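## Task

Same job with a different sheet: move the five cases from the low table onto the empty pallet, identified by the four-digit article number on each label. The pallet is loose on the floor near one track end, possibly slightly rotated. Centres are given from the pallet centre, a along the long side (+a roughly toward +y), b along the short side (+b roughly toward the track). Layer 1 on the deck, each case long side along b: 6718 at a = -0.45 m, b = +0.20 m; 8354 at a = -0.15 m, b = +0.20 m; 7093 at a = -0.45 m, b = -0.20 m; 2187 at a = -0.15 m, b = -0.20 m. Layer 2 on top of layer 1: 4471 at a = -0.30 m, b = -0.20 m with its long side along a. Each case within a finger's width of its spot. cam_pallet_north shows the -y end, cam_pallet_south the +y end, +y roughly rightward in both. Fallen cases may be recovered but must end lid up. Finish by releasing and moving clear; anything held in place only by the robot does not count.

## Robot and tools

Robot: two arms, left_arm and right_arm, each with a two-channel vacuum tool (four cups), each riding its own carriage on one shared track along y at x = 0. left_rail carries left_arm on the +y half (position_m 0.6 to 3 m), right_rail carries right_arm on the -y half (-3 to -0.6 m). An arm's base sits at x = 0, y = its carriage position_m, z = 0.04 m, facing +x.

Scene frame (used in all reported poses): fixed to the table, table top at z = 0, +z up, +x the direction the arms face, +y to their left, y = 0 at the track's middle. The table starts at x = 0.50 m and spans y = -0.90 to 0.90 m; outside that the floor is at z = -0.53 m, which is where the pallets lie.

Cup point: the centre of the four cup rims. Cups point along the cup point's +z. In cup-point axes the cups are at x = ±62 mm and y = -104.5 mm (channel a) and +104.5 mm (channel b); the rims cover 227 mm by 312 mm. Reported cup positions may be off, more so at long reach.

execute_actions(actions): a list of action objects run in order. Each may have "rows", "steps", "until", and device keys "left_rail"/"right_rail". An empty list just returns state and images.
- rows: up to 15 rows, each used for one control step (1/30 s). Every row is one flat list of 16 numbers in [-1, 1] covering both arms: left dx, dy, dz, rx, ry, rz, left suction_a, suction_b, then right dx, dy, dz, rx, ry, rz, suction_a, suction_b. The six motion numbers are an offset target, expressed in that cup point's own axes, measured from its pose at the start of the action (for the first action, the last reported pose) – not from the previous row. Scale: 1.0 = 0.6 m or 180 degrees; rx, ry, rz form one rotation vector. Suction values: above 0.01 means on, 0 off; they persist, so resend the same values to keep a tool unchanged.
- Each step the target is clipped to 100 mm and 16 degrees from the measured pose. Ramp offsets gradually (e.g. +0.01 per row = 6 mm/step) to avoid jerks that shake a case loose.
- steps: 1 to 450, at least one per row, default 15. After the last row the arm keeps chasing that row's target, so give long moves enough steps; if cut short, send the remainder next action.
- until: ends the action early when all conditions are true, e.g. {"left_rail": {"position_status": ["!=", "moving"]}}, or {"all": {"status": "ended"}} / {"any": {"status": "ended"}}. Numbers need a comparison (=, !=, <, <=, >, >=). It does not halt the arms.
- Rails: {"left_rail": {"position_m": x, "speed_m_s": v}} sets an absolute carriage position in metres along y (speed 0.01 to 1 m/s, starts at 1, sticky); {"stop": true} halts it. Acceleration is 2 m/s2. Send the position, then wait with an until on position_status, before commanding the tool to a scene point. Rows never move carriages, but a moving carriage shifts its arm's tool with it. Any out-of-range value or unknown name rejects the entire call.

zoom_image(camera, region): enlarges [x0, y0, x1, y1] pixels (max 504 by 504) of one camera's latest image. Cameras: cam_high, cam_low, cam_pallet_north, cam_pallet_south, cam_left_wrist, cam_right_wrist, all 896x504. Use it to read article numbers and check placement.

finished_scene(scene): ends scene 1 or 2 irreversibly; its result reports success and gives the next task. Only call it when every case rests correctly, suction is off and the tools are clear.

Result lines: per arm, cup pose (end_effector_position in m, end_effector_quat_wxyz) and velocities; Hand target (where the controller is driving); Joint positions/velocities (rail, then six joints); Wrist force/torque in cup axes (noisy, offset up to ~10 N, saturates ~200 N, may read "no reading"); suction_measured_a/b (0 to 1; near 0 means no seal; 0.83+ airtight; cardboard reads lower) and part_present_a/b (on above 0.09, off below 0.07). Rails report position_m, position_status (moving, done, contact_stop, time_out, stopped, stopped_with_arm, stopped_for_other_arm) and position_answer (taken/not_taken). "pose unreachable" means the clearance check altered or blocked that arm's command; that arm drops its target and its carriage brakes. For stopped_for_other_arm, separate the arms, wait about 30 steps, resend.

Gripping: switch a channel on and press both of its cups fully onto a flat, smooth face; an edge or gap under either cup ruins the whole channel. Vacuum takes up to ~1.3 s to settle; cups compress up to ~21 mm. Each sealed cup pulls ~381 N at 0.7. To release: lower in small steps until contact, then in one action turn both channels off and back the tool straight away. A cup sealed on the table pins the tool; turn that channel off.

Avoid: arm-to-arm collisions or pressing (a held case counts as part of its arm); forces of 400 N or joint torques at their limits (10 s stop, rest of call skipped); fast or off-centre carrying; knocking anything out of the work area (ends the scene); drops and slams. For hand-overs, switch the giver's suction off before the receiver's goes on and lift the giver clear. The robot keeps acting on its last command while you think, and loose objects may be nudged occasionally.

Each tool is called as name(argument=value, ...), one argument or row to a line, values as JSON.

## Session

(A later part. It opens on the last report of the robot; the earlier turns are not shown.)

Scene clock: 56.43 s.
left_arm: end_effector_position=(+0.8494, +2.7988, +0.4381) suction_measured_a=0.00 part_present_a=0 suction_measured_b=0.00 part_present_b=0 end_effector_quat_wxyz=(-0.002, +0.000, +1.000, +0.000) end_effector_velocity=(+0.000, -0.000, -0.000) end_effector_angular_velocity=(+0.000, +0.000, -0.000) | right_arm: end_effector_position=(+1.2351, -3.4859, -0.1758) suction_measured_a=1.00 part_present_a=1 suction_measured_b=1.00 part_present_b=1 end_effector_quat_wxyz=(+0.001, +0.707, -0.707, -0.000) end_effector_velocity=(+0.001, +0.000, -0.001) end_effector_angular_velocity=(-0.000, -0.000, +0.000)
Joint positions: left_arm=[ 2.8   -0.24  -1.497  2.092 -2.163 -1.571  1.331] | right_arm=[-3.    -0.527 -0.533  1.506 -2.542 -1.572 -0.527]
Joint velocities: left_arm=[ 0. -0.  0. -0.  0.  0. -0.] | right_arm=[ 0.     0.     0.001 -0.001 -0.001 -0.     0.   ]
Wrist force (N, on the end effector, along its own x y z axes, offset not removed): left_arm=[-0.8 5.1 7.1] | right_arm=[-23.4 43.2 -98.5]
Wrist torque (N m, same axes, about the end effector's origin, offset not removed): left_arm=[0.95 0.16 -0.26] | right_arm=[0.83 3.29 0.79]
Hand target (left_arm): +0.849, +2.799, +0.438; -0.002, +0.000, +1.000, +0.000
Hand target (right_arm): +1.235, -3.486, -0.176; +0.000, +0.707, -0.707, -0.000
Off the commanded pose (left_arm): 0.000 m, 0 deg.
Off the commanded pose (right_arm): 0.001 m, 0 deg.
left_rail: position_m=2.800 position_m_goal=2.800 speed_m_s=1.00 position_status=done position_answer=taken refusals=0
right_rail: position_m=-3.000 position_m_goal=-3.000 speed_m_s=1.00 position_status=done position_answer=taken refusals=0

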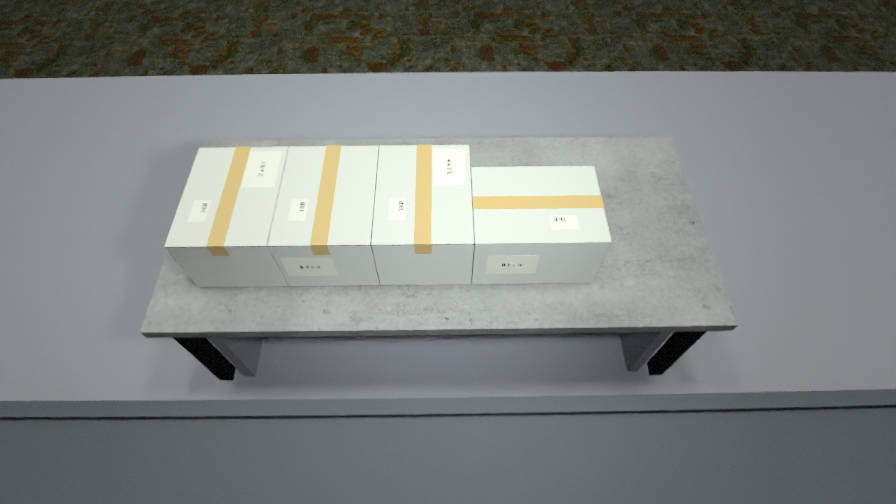

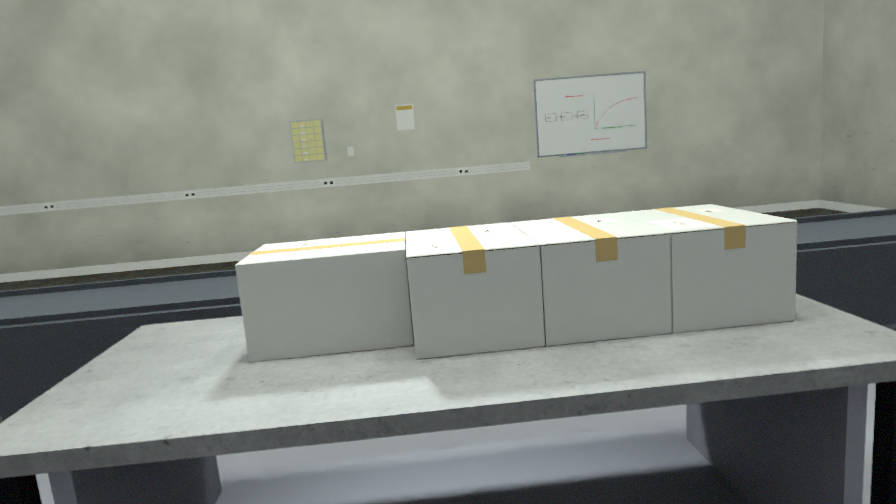

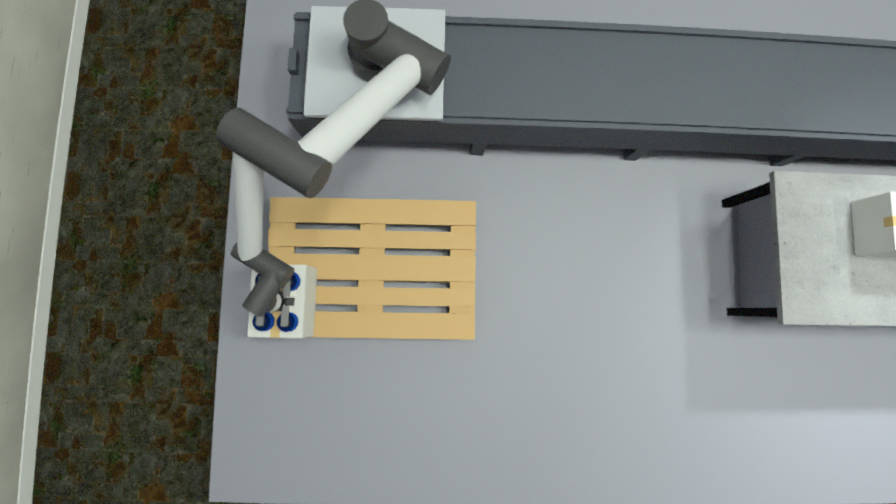

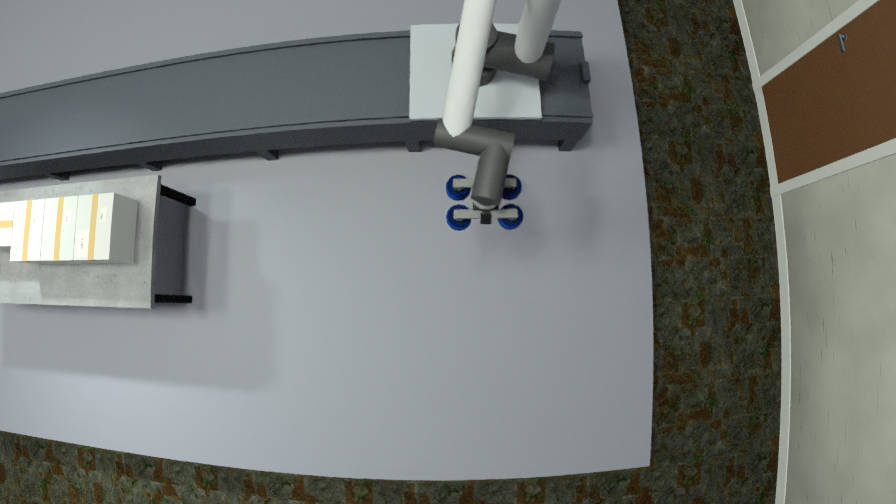

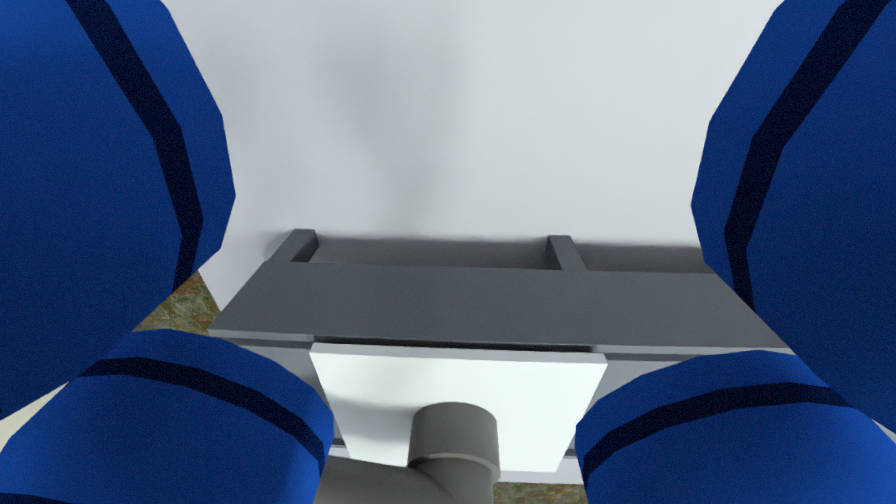

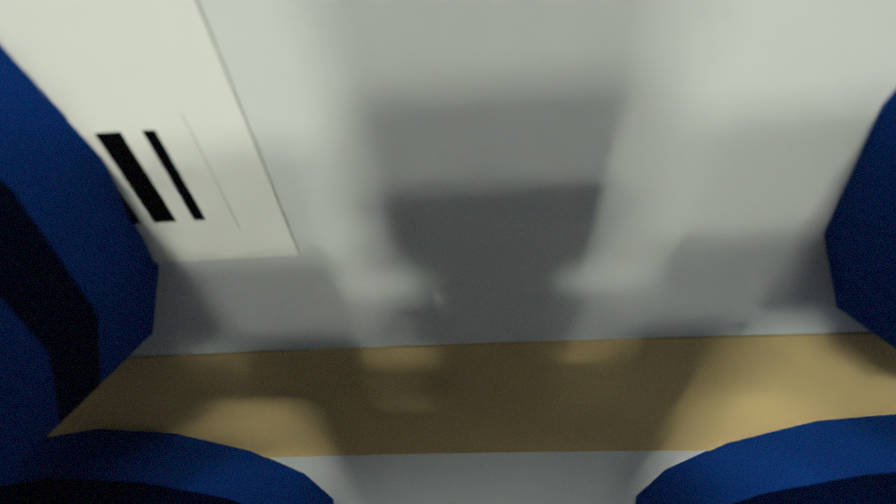

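execute_actions(
  actions=[
    {"rows":[[0,0,0,0,0,0,0,0,0,0,-0.004,0,0,0,0,0],[0,0,0,0,0,0,0,0,0,0,-0.011,0,0,0,0,0],[0,0,0,0,0,0,0,0,0,0,-0.02,0,0,0,0,0],[0,0,0,0,0,0,0,0,0,0,-0.03,0,0,0,0,0],[0,0,0,0,0,0,0,0,0,0,-0.04,0,0,0,0,0],[0,0,0,0,0,0,0,0,0,0,-0.05,0,0,0,0,0],[0,0,0,0,0,0,0,0,0,0,-0.065,0,0,0,0,0],[0,0,0,0,0,0,0,0,0,0,-0.085,0,0,0,0,0]],"steps":16},
    {"right_rail":{"position_m":-0.6},"rows":[[0,0,0,0,0,0,0,0,-1,0.728,-0.755,0,0,0.5,0,0]],"steps":66},
    {"rows":[[0,0,0,0,0,0,0,0,0,0.335,0,0,0,0,0,0]],"steps":24},
  ],
)

Scene clock: 65.93 s.
left_arm: end_effector_position=(+0.8494, +2.7988, +0.4381) suction_measured_a=0.00 part_present_a=0 suction_measured_b=0.00 part_present_b=0 end_effector_quat_wxyz=(-0.002, +0.000, +1.000, +0.000) end_effector_velocity=(-0.000, +0.000, +0.000) end_effector_angular_velocity=(-0.000, -0.000, +0.000) | right_arm: end_effector_position=(+0.7999, -0.2853, +0.3246) suction_measured_a=0.00 part_present_a=0 suction_measured_b=0.00 part_present_b=0 end_effector_quat_wxyz=(-0.001, -0.000, +1.000, -0.000) end_effector_velocity=(+0.002, +0.008, -0.000) end_effector_angular_velocity=(-0.001, +0.000, -0.002)
Joint positions: left_arm=[ 2.8   -0.24  -1.497  2.092 -2.163 -1.571  1.331] | right_arm=[-0.6    0.139 -1.388  2.164 -2.346 -1.571  1.709]
Joint velocities: left_arm=[ 0.  0. -0.  0. -0.  0.  0.] | right_arm=[ 0.     0.01   0.006 -0.007  0.002 -0.001  0.012]
Wrist force (N, on the end effector, along its own x y z axes, offset not removed): left_arm=[-0.6 -2.0 8.1] | right_arm=[-1.5 -2.5 -2.6]
Wrist torque (N m, same axes, about the end effector's origin, offset not removed): left_arm=[0.12 -0.05 -0.09] | right_arm=[0.03 0.37 0.34]
Hand target (left_arm): +0.849, +2.799, +0.438; -0.002, +0.000, +1.000, +0.000
Hand target (right_arm): +0.800, -0.284, +0.325; -0.001, -0.000, +1.000, -0.000
Off the commanded pose (left_arm): 0.000 m, 0 deg.
Off the commanded pose (right_arm): 0.001 m, 0 deg.
left_rail: position_m=2.800 position_m_goal=2.800 speed_m_s=1.00 position_status=done position_answer=taken refusals=0
right_rail: position_m=-0.600 position_m_goal=-0.600 speed_m_s=1.00 position_status=done position_answer=taken refusals=0

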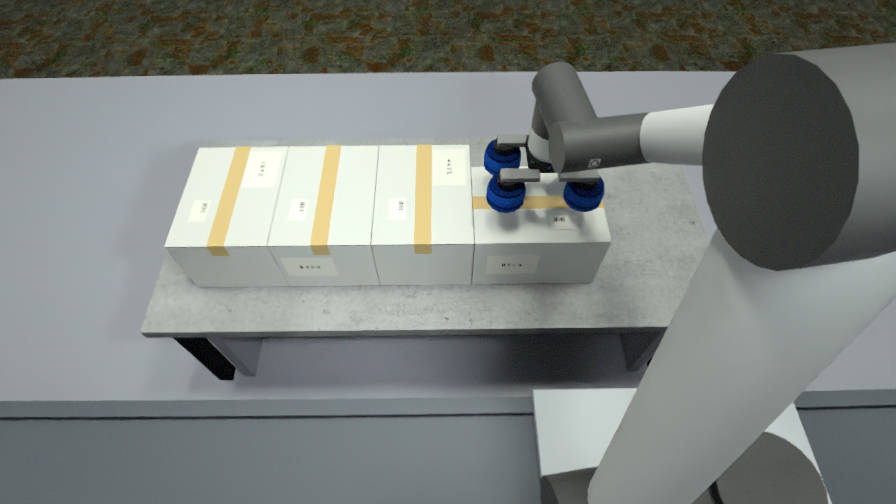

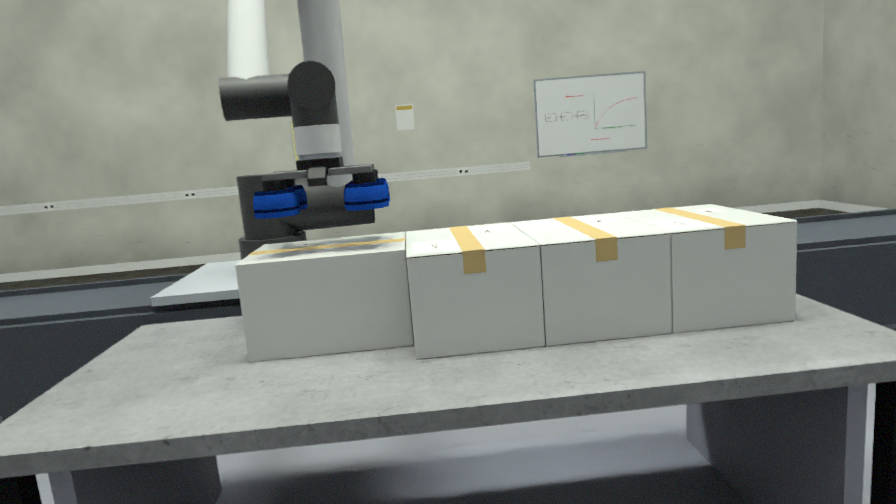

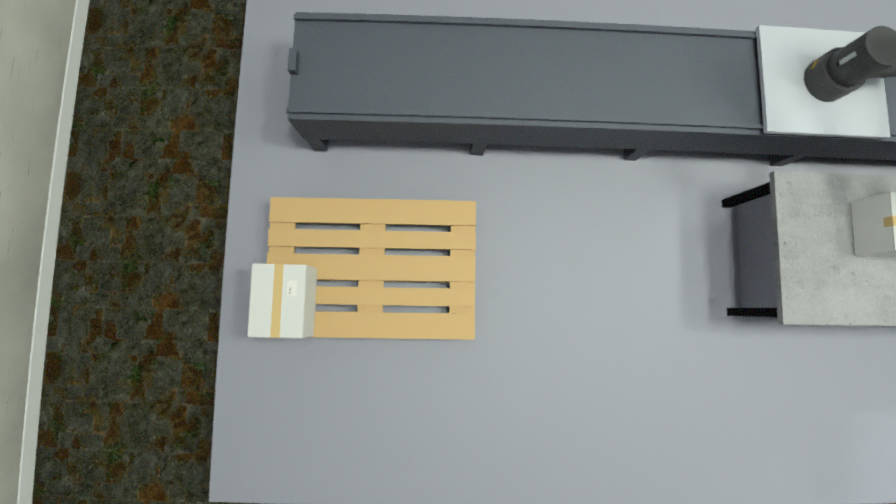

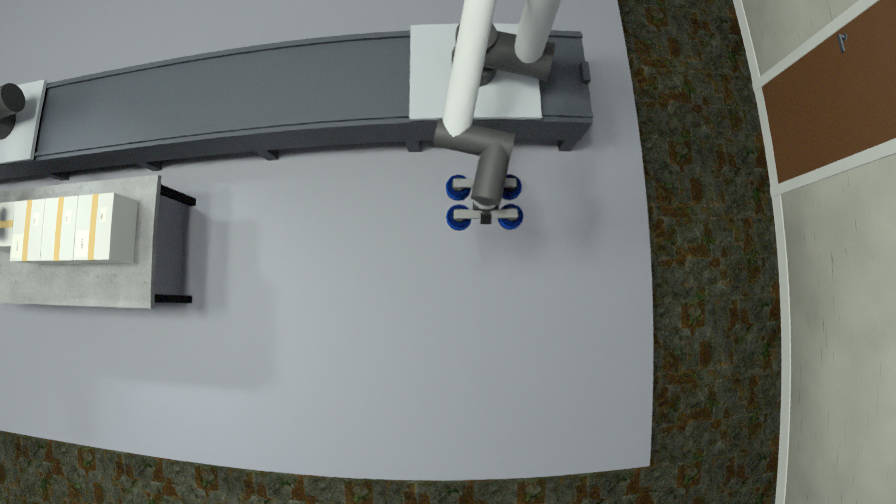

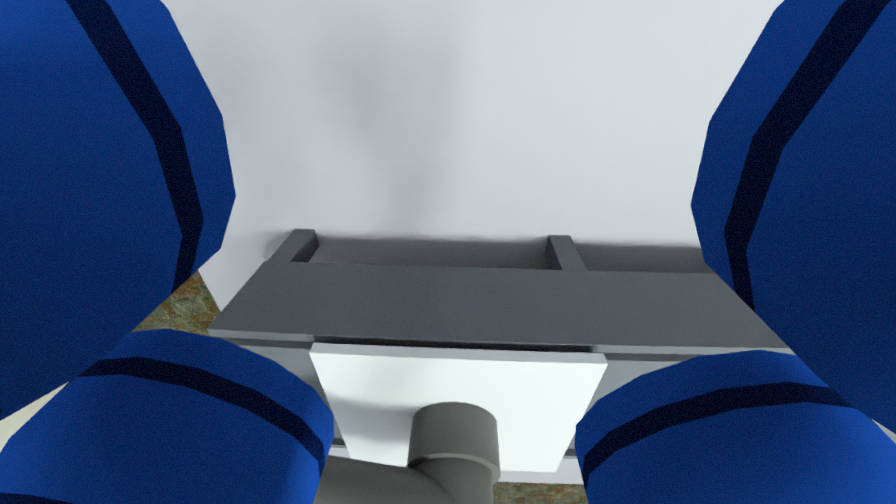

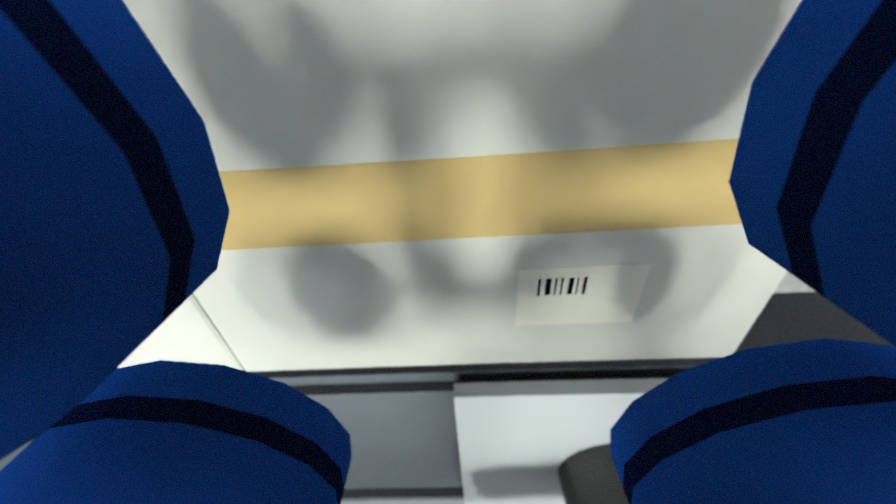

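execute_actions(
  actions=[
    {"rows":[[0,0,0,0,0,0,0,0,-0.005,-0.005,0.03,0,0,0,0,0],[0,0,0,0,0,0,0,0,-0.005,-0.013,0.07,0,0,0,0,0],[0,0,0,0,0,0,0,0,-0.005,-0.013,0.11,0,0,0,0,0],[0,0,0,0,0,0,0,0,-0.005,-0.013,0.143,0,0,0,0,0]],"steps":16},
    {"rows":[[0,0,0,0,0,0,0,0,0,0,0.028,0,0,0,1,1]],"steps":24},
    {"rows":[[0,0,0,0,0,0,0,0,0,0,-0.01,0,0,0,1,1],[0,0,0,0,0,0,0,0,0,0,-0.02,0,0,0,1,1],[0,0,0,0,0,0,0,0,0,0,-0.035,0,0,0,1,1],[0,0,0,0,0,0,0,0,0,0,-0.05,0,0,0,1,1]],"steps":9},
    {"right_rail":{"position_m":-3.0},"rows":[[0,0,0,0,0,0,0,0,0,-0.03,-0.02,0,0,0,1,1],[0,0,0,0,0,0,0,0,0,-0.07,-0.02,0,0,0,1,1],[0,0,0,0,0,0,0,0,0,-0.322,-0.02,0,0,0,1,1]],"steps":27},
    {"rows":[[0,0,0,0,0,0,0,0,0,-0.05,0.02,0,0,-0.03,1,1],[0,0,0,0,0,0,0,0,0,-1,0.66,0,0,-0.5,1,1]],"steps":62},
  ],
)

Scene clock: 83.23 s.
left_arm: end_effector_position=(+0.8494, +2.7988, +0.4381) suction_measured_a=0.00 part_present_a=0 suction_measured_b=0.00 part_present_b=0 end_effector_quat_wxyz=(-0.002, +0.000, +1.000, +0.000) end_effector_velocity=(+0.000, -0.000, -0.000) end_effector_angular_velocity=(+0.000, +0.000, -0.000) | right_arm: end_effector_position=(+0.8009, -3.4859, -0.1364) suction_measured_a=1.00 part_present_a=1 suction_measured_b=1.00 part_present_b=1 end_effector_quat_wxyz=(+0.001, +0.707, -0.707, -0.001) end_effector_velocity=(+0.000, +0.005, -0.003) end_effector_angular_velocity=(+0.014, -0.000, +0.004)
Joint positions: left_arm=[ 2.8   -0.24  -1.497  2.092 -2.163 -1.571  1.331] | right_arm=[-3.    -0.761 -0.758  2.149 -2.96  -1.572 -0.762]
Joint velocities: left_arm=[ 0. -0.  0. -0.  0.  0.  0.] | right_arm=[ 0.     0.001  0.002  0.     0.007  0.01  -0.003]
Wrist force (N, on the end effector, along its own x y z axes, offset not removed): left_arm=[-2.6 0.8 5.1] | right_arm=[-5.2 -8.5 -31.2]
Wrist torque (N m, same axes, about the end effector's origin, offset not removed): left_arm=[0.32 0.52 -0.23] | right_arm=[1.92 -1.35 0.29]
Hand target (left_arm): +0.849, +2.799, +0.438; -0.002, +0.000, +1.000, +0.000
Hand target (right_arm): +0.801, -3.486, -0.136; +0.001, +0.707, -0.707, -0.001
Off the commanded pose (left_arm): 0.000 m, 0 deg.
Off the commanded pose (right_arm): 0.001 m, 0 deg.
left_rail: position_m=2.800 position_m_goal=2.800 speed_m_s=1.00 position_status=done position_answer=taken refusals=0
right_rail: position_m=-3.000 position_m_goal=-3.000 speed_m_s=1.00 position_status=done position_answer=taken refusals=0

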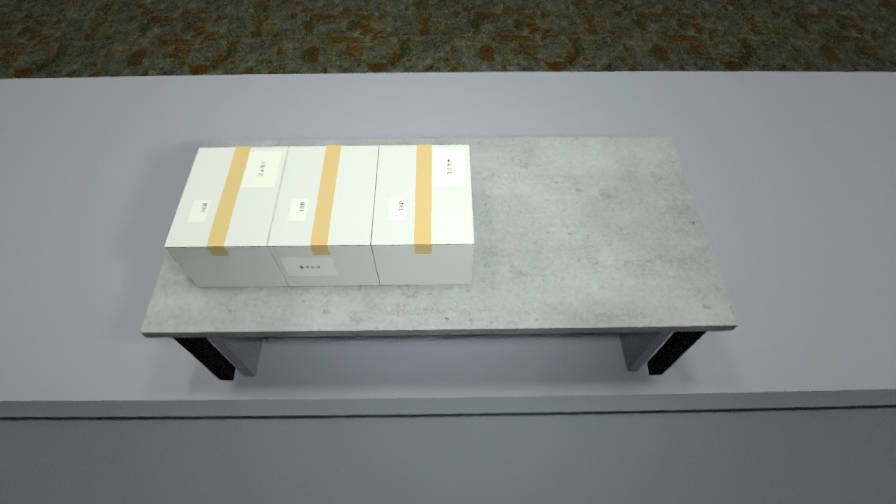

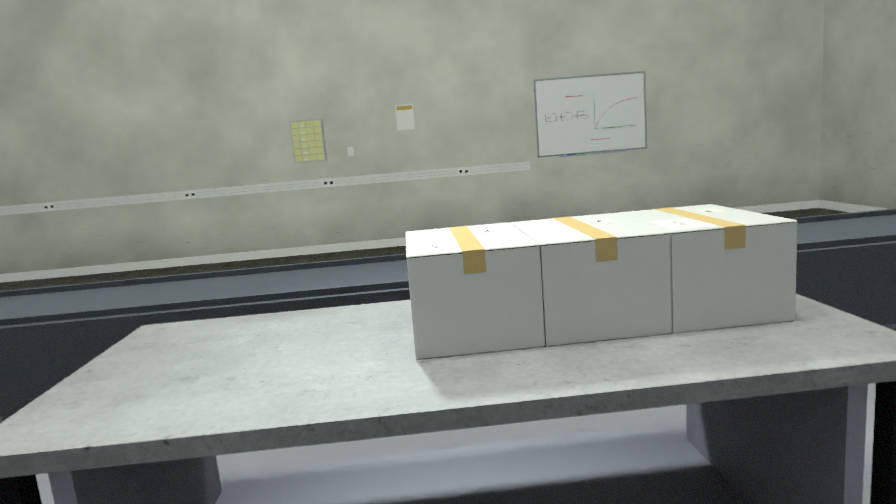

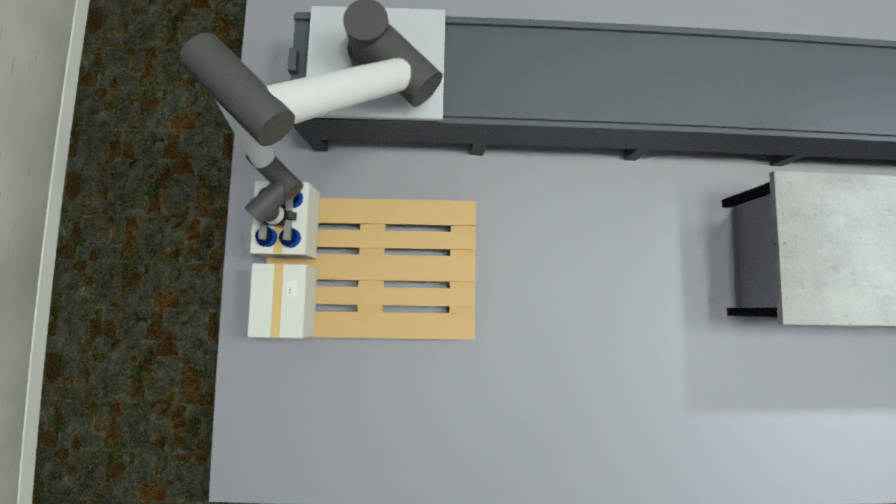

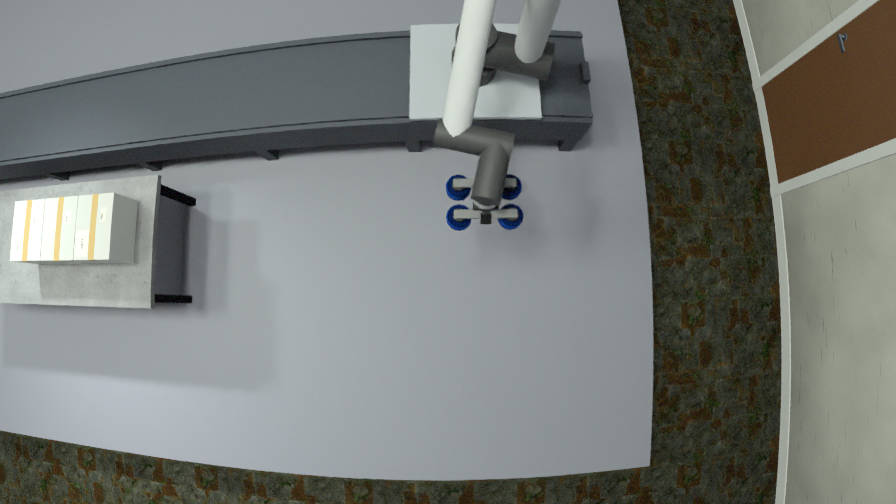

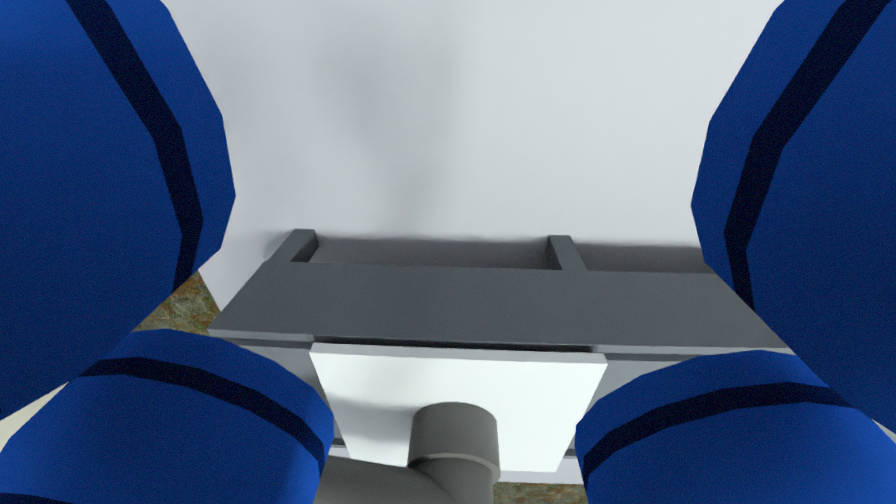

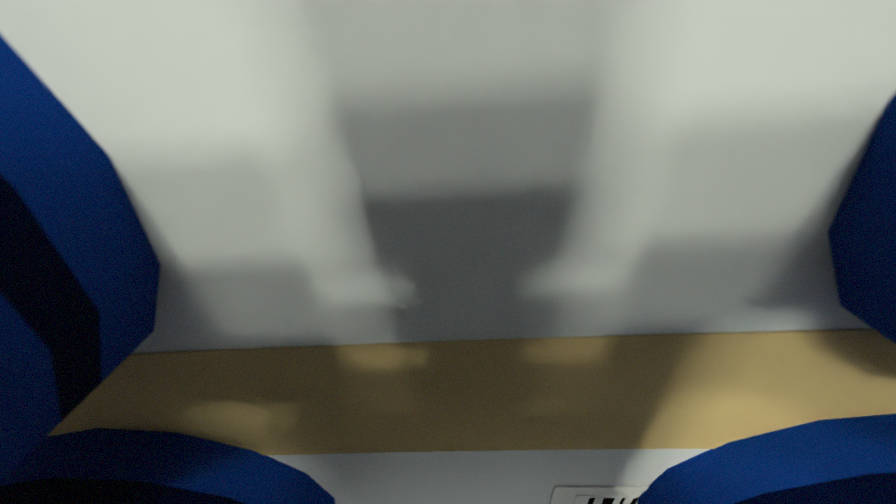

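execute_actions(
  actions=[
    {"rows":[[0,0,0,0,0,0,0,0,0,-0.02,0.02,0,0,0,1,1],[0,0,0,0,0,0,0,0,0,-0.04,0.04,0,0,0,1,1],[0,0,0,0,0,0,0,0,0.001,-0.057,0.06,0,0,0,1,1]],"steps":16},
  ],
)

zoom_image(
  camera="cam_pallet_north",
  region=[240,180,400,345],
)

Scene clock: 86.83 s.
left_arm: end_effector_position=(+0.8494, +2.7988, +0.4381) suction_measured_a=0.00 part_present_a=0 suction_measured_b=0.00 part_present_b=0 end_effector_quat_wxyz=(-0.002, +0.000, +1.000, +0.000) end_effector_velocity=(-0.000, +0.000, +0.000) end_effector_angular_velocity=(-0.000, -0.000, +0.000) | right_arm: end_effector_position=(+0.8343, -3.4865, -0.1717) suction_measured_a=1.00 part_present_a=1 suction_measured_b=1.00 part_present_b=1 end_effector_quat_wxyz=(+0.000, +0.707, -0.707, -0.001) end_effector_velocity=(+0.006, -0.000, -0.007) end_effector_angular_velocity=(+0.001, +0.001, -0.000)
Joint positions: left_arm=[ 2.8   -0.24  -1.497  2.092 -2.163 -1.571  1.331] | right_arm=[-3.    -0.737 -0.704  2.097 -2.963 -1.572 -0.738]
Joint velocities: left_arm=[ 0.  0. -0.  0. -0.  0.  0.] | right_arm=[ 0.     0.004  0.01  -0.011  0.002  0.     0.005]
Wrist force (N, on the end effector, along its own x y z axes, offset not removed): left_arm=[-1.4 6.6 -2.4] | right_arm=[9.5 -2.1 -28.4]
Wrist torque (N m, same axes, about the end effector's origin, offset not removed): left_arm=[1.04 0.65 -0.04] | right_arm=[2.59 -1.94 0.39]
Hand target (left_arm): +0.849, +2.799, +0.438; -0.002, +0.000, +1.000, +0.000
Hand target (right_arm): +0.835, -3.487, -0.172; +0.001, +0.707, -0.707, -0.001
Off the commanded pose (left_arm): 0.000 m, 0 deg.
Off the commanded pose (right_arm): 0.001 m, 0 deg.
left_rail: position_m=2.800 position_m_goal=2.800 speed_m_s=1.00 position_status=done position_answer=taken refusals=0
right_rail: position_m=-3.000 position_m_goal=-3.000 speed_m_s=1.00 position_status=done position_answer=taken refusals=0

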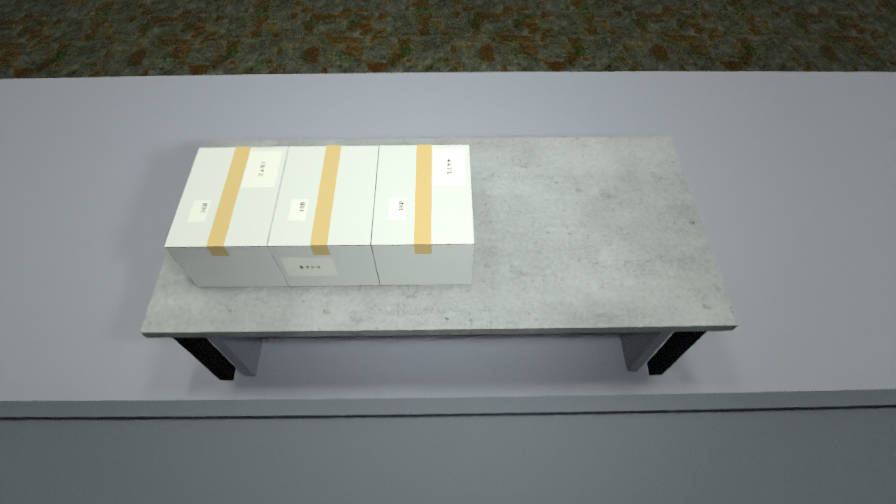

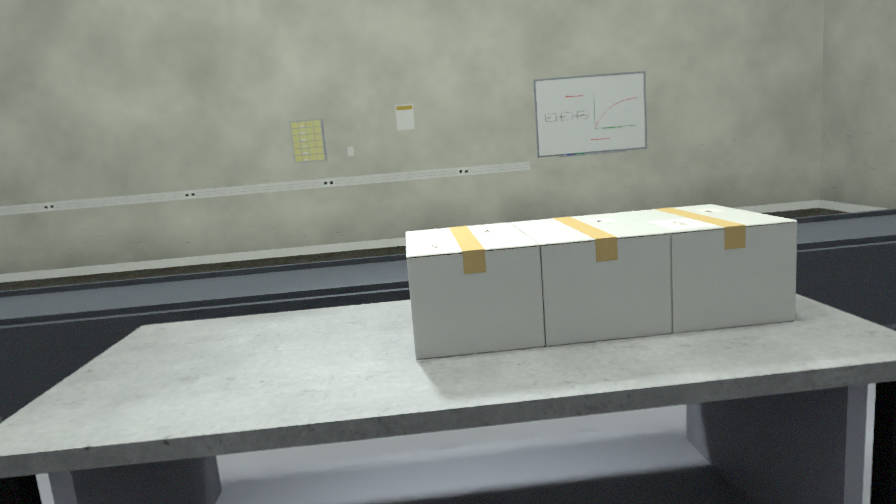

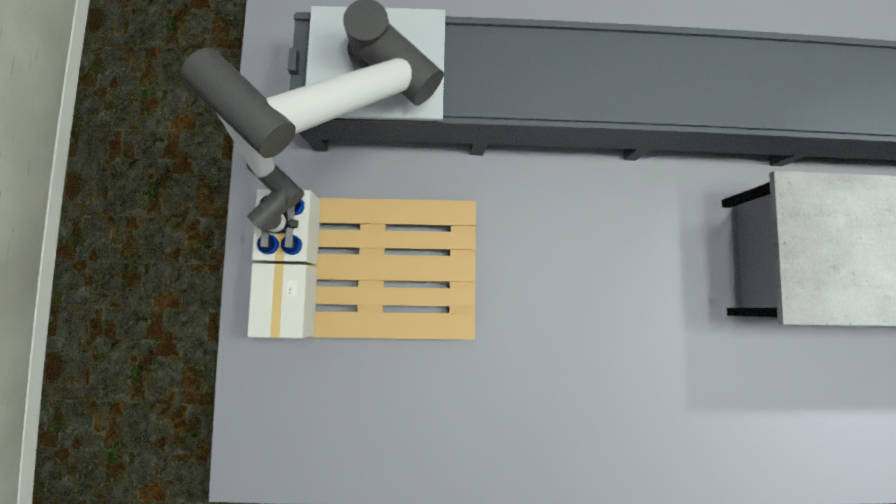

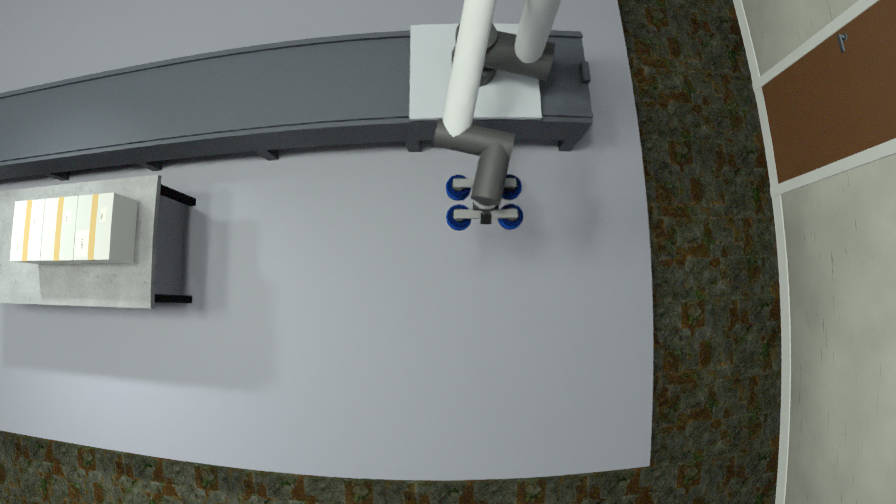

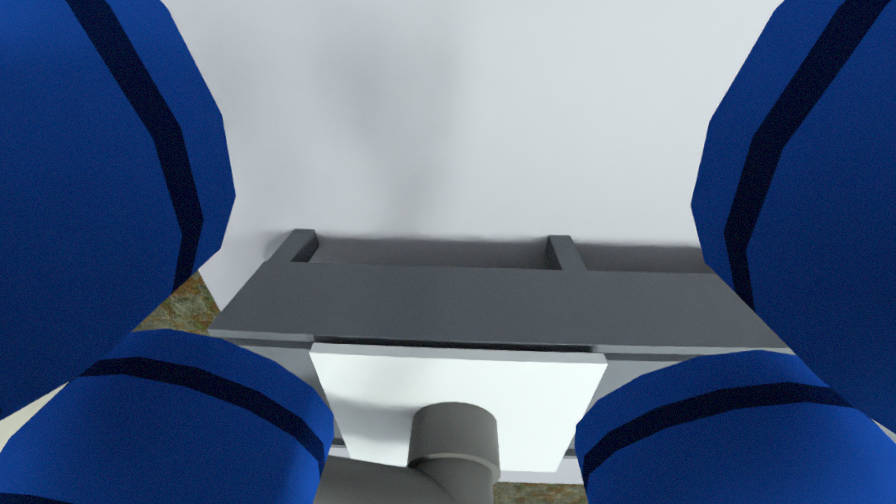

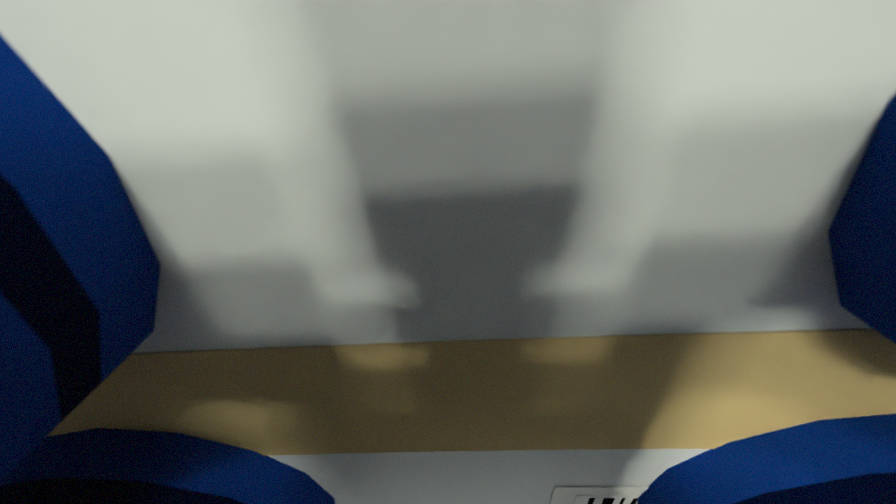

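Region (240, 180, 400, 345) of cam_pallet_north's 896x504 image, scaled by 3.055, with more detail than that image has; it fills the left 489 columns of this view, and the rest is white.

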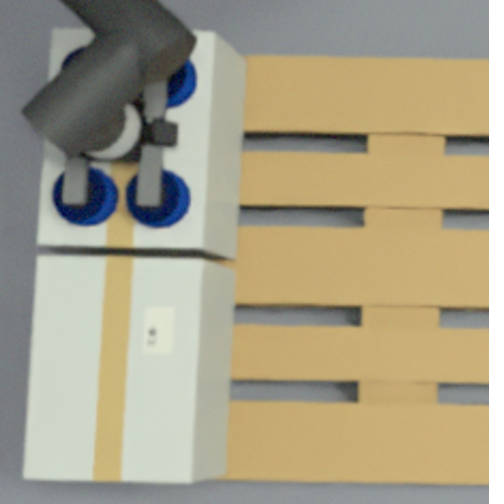

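execute_actions(
  actions=[
    {"rows":[[0,0,0,0,0,0,0,0,0,-0.003,0.0075,0,0,0,1,1]],"steps":10},
    {"rows":[[0,0,0,0,0,0,0,0,0,0,-0.004,0,0,0,0,0],[0,0,0,0,0,0,0,0,0,0,-0.011,0,0,0,0,0],[0,0,0,0,0,0,0,0,0,0,-0.02,0,0,0,0,0],[0,0,0,0,0,0,0,0,0,0,-0.03,0,0,0,0,0],[0,0,0,0,0,0,0,0,0,0,-0.04,0,0,0,0,0],[0,0,0,0,0,0,0,0,0,0,-0.05,0,0,0,0,0],[0,0,0,0,0,0,0,0,0,0,-0.065,0,0,0,0,0],[0,0,0,0,0,0,0,0,0,0,-0.085,0,0,0,0,0]],"steps":16},
    {"right_rail":{"position_m":-0.6},"rows":[[0,0,0,0,0,0,0,0,-1,0,-0.55,0,0,0,0,0]],"steps":42},
    {"rows":[[0,0,0,0,0,0,0,0,-1,0,-0.32,0,0,0,0,0]],"steps":46},
  ],
)

Scene clock: 109.27 s.
left_arm: end_effector_position=(+0.8494, +2.7988, +0.4381) suction_measured_a=0.00 part_present_a=0 suction_measured_b=0.00 part_present_b=0 end_effector_quat_wxyz=(-0.002, +0.000, +1.000, +0.000) end_effector_velocity=(+0.000, -0.000, -0.000) end_effector_angular_velocity=(+0.000, +0.000, -0.000) | right_arm: end_effector_position=(+0.8338, +0.0951, +0.3844) suction_measured_a=0.00 part_present_a=0 suction_measured_b=0.00 part_present_b=0 end_effector_quat_wxyz=(-0.002, +0.708, -0.706, +0.001) end_effector_velocity=(+0.005, +0.022, +0.003) end_effector_angular_velocity=(-0.004, +0.003, -0.003)
Joint positions: left_arm=[ 2.8   -0.24  -1.497  2.092 -2.163 -1.571  1.331] | right_arm=[-0.6    0.509 -1.21   1.809 -2.173 -1.572  0.506]
Joint velocities: left_arm=[ 0. -0.  0. -0.  0. -0.  0.] | right_arm=[ 0.008  0.01   0.012 -0.024  0.018 -0.002  0.013]
Wrist force (N, on the end effector, along its own x y z axes, offset not removed): left_arm=[0.9 7.2 1.6] | right_arm=[-5.2 -4.8 3.9]
Wrist torque (N m, same axes, about the end effector's origin, offset not removed): left_arm=[1.47 0.08 -0.12] | right_arm=[-0.24 1.02 0.25]
Hand target (left_arm): +0.849, +2.799, +0.438; -0.002, +0.000, +1.000, +0.000
Hand target (right_arm): +0.834, +0.097, +0.385; -0.002, +0.708, -0.706, +0.001
Off the commanded pose (left_arm): 0.000 m, 0 deg.
Off the commanded pose (right_arm): 0.002 m, 0 deg.
left_rail: position_m=2.800 position_m_goal=2.800 speed_m_s=1.00 position_status=done position_answer=taken refusals=0
right_rail: position_m=-0.600 position_m_goal=-0.600 speed_m_s=1.00 position_status=moving position_answer=taken refusals=0

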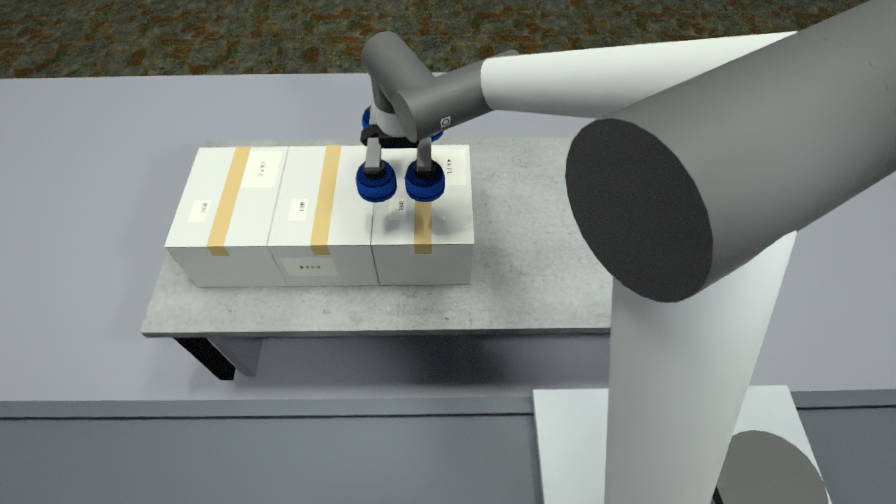

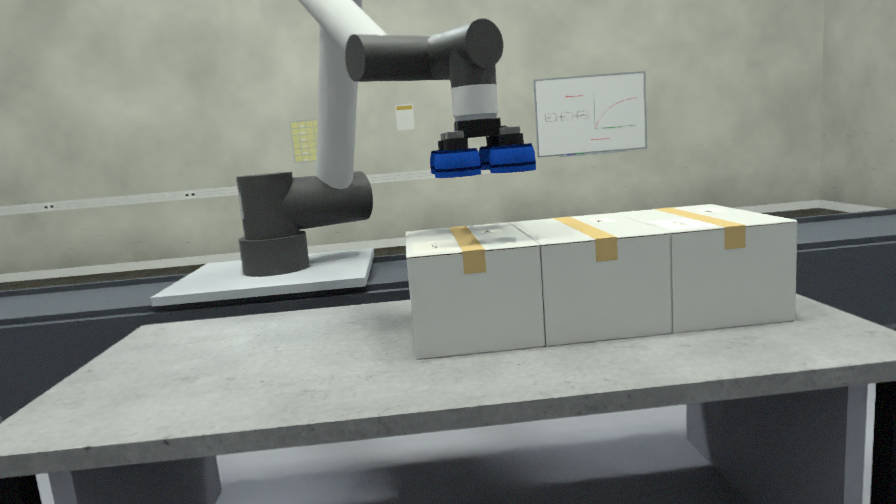

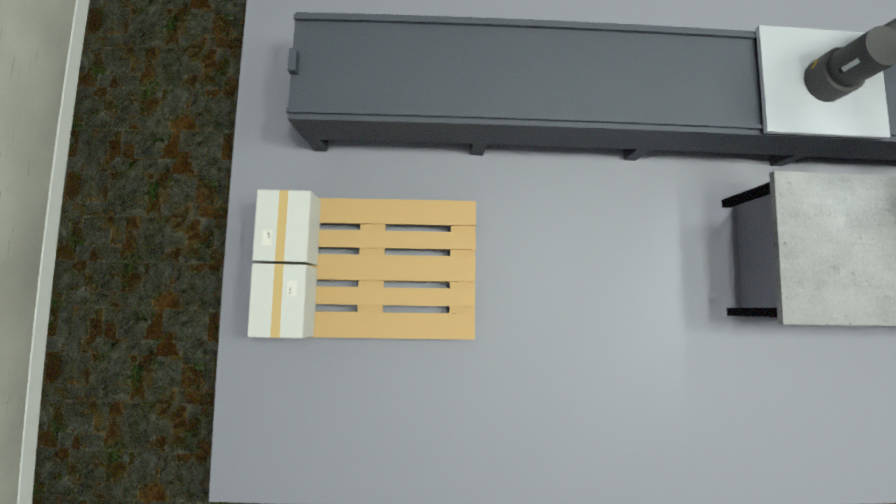

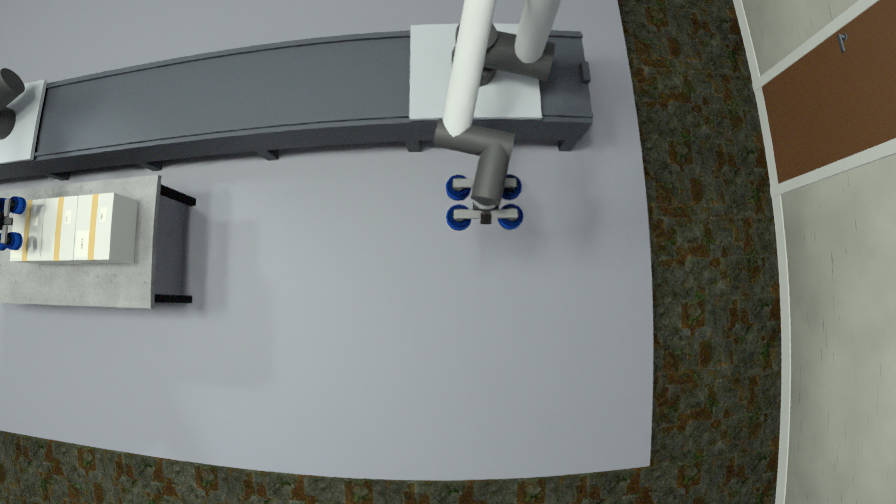

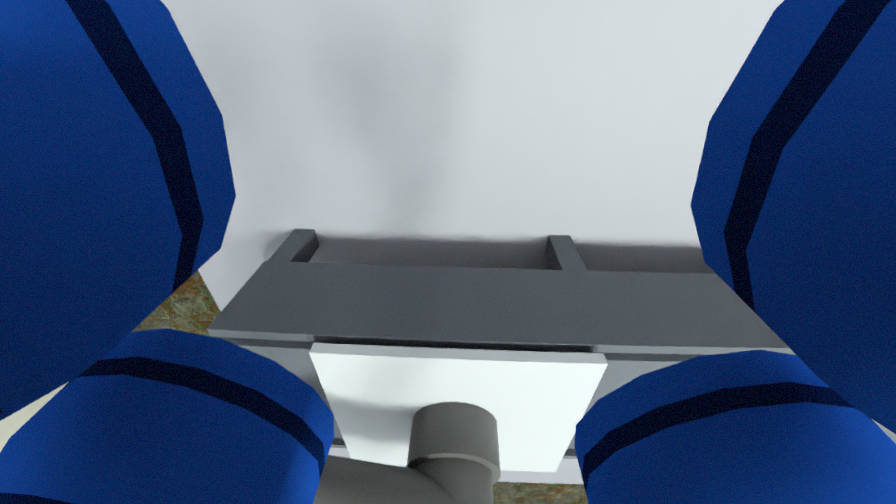

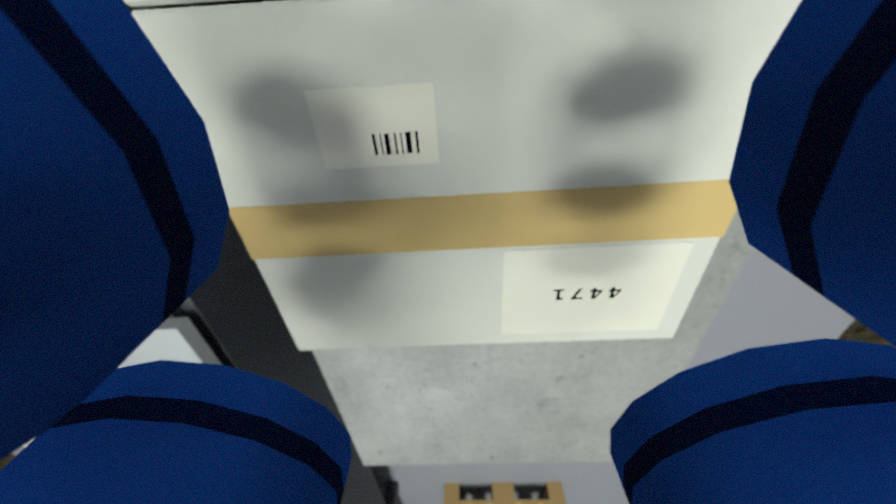

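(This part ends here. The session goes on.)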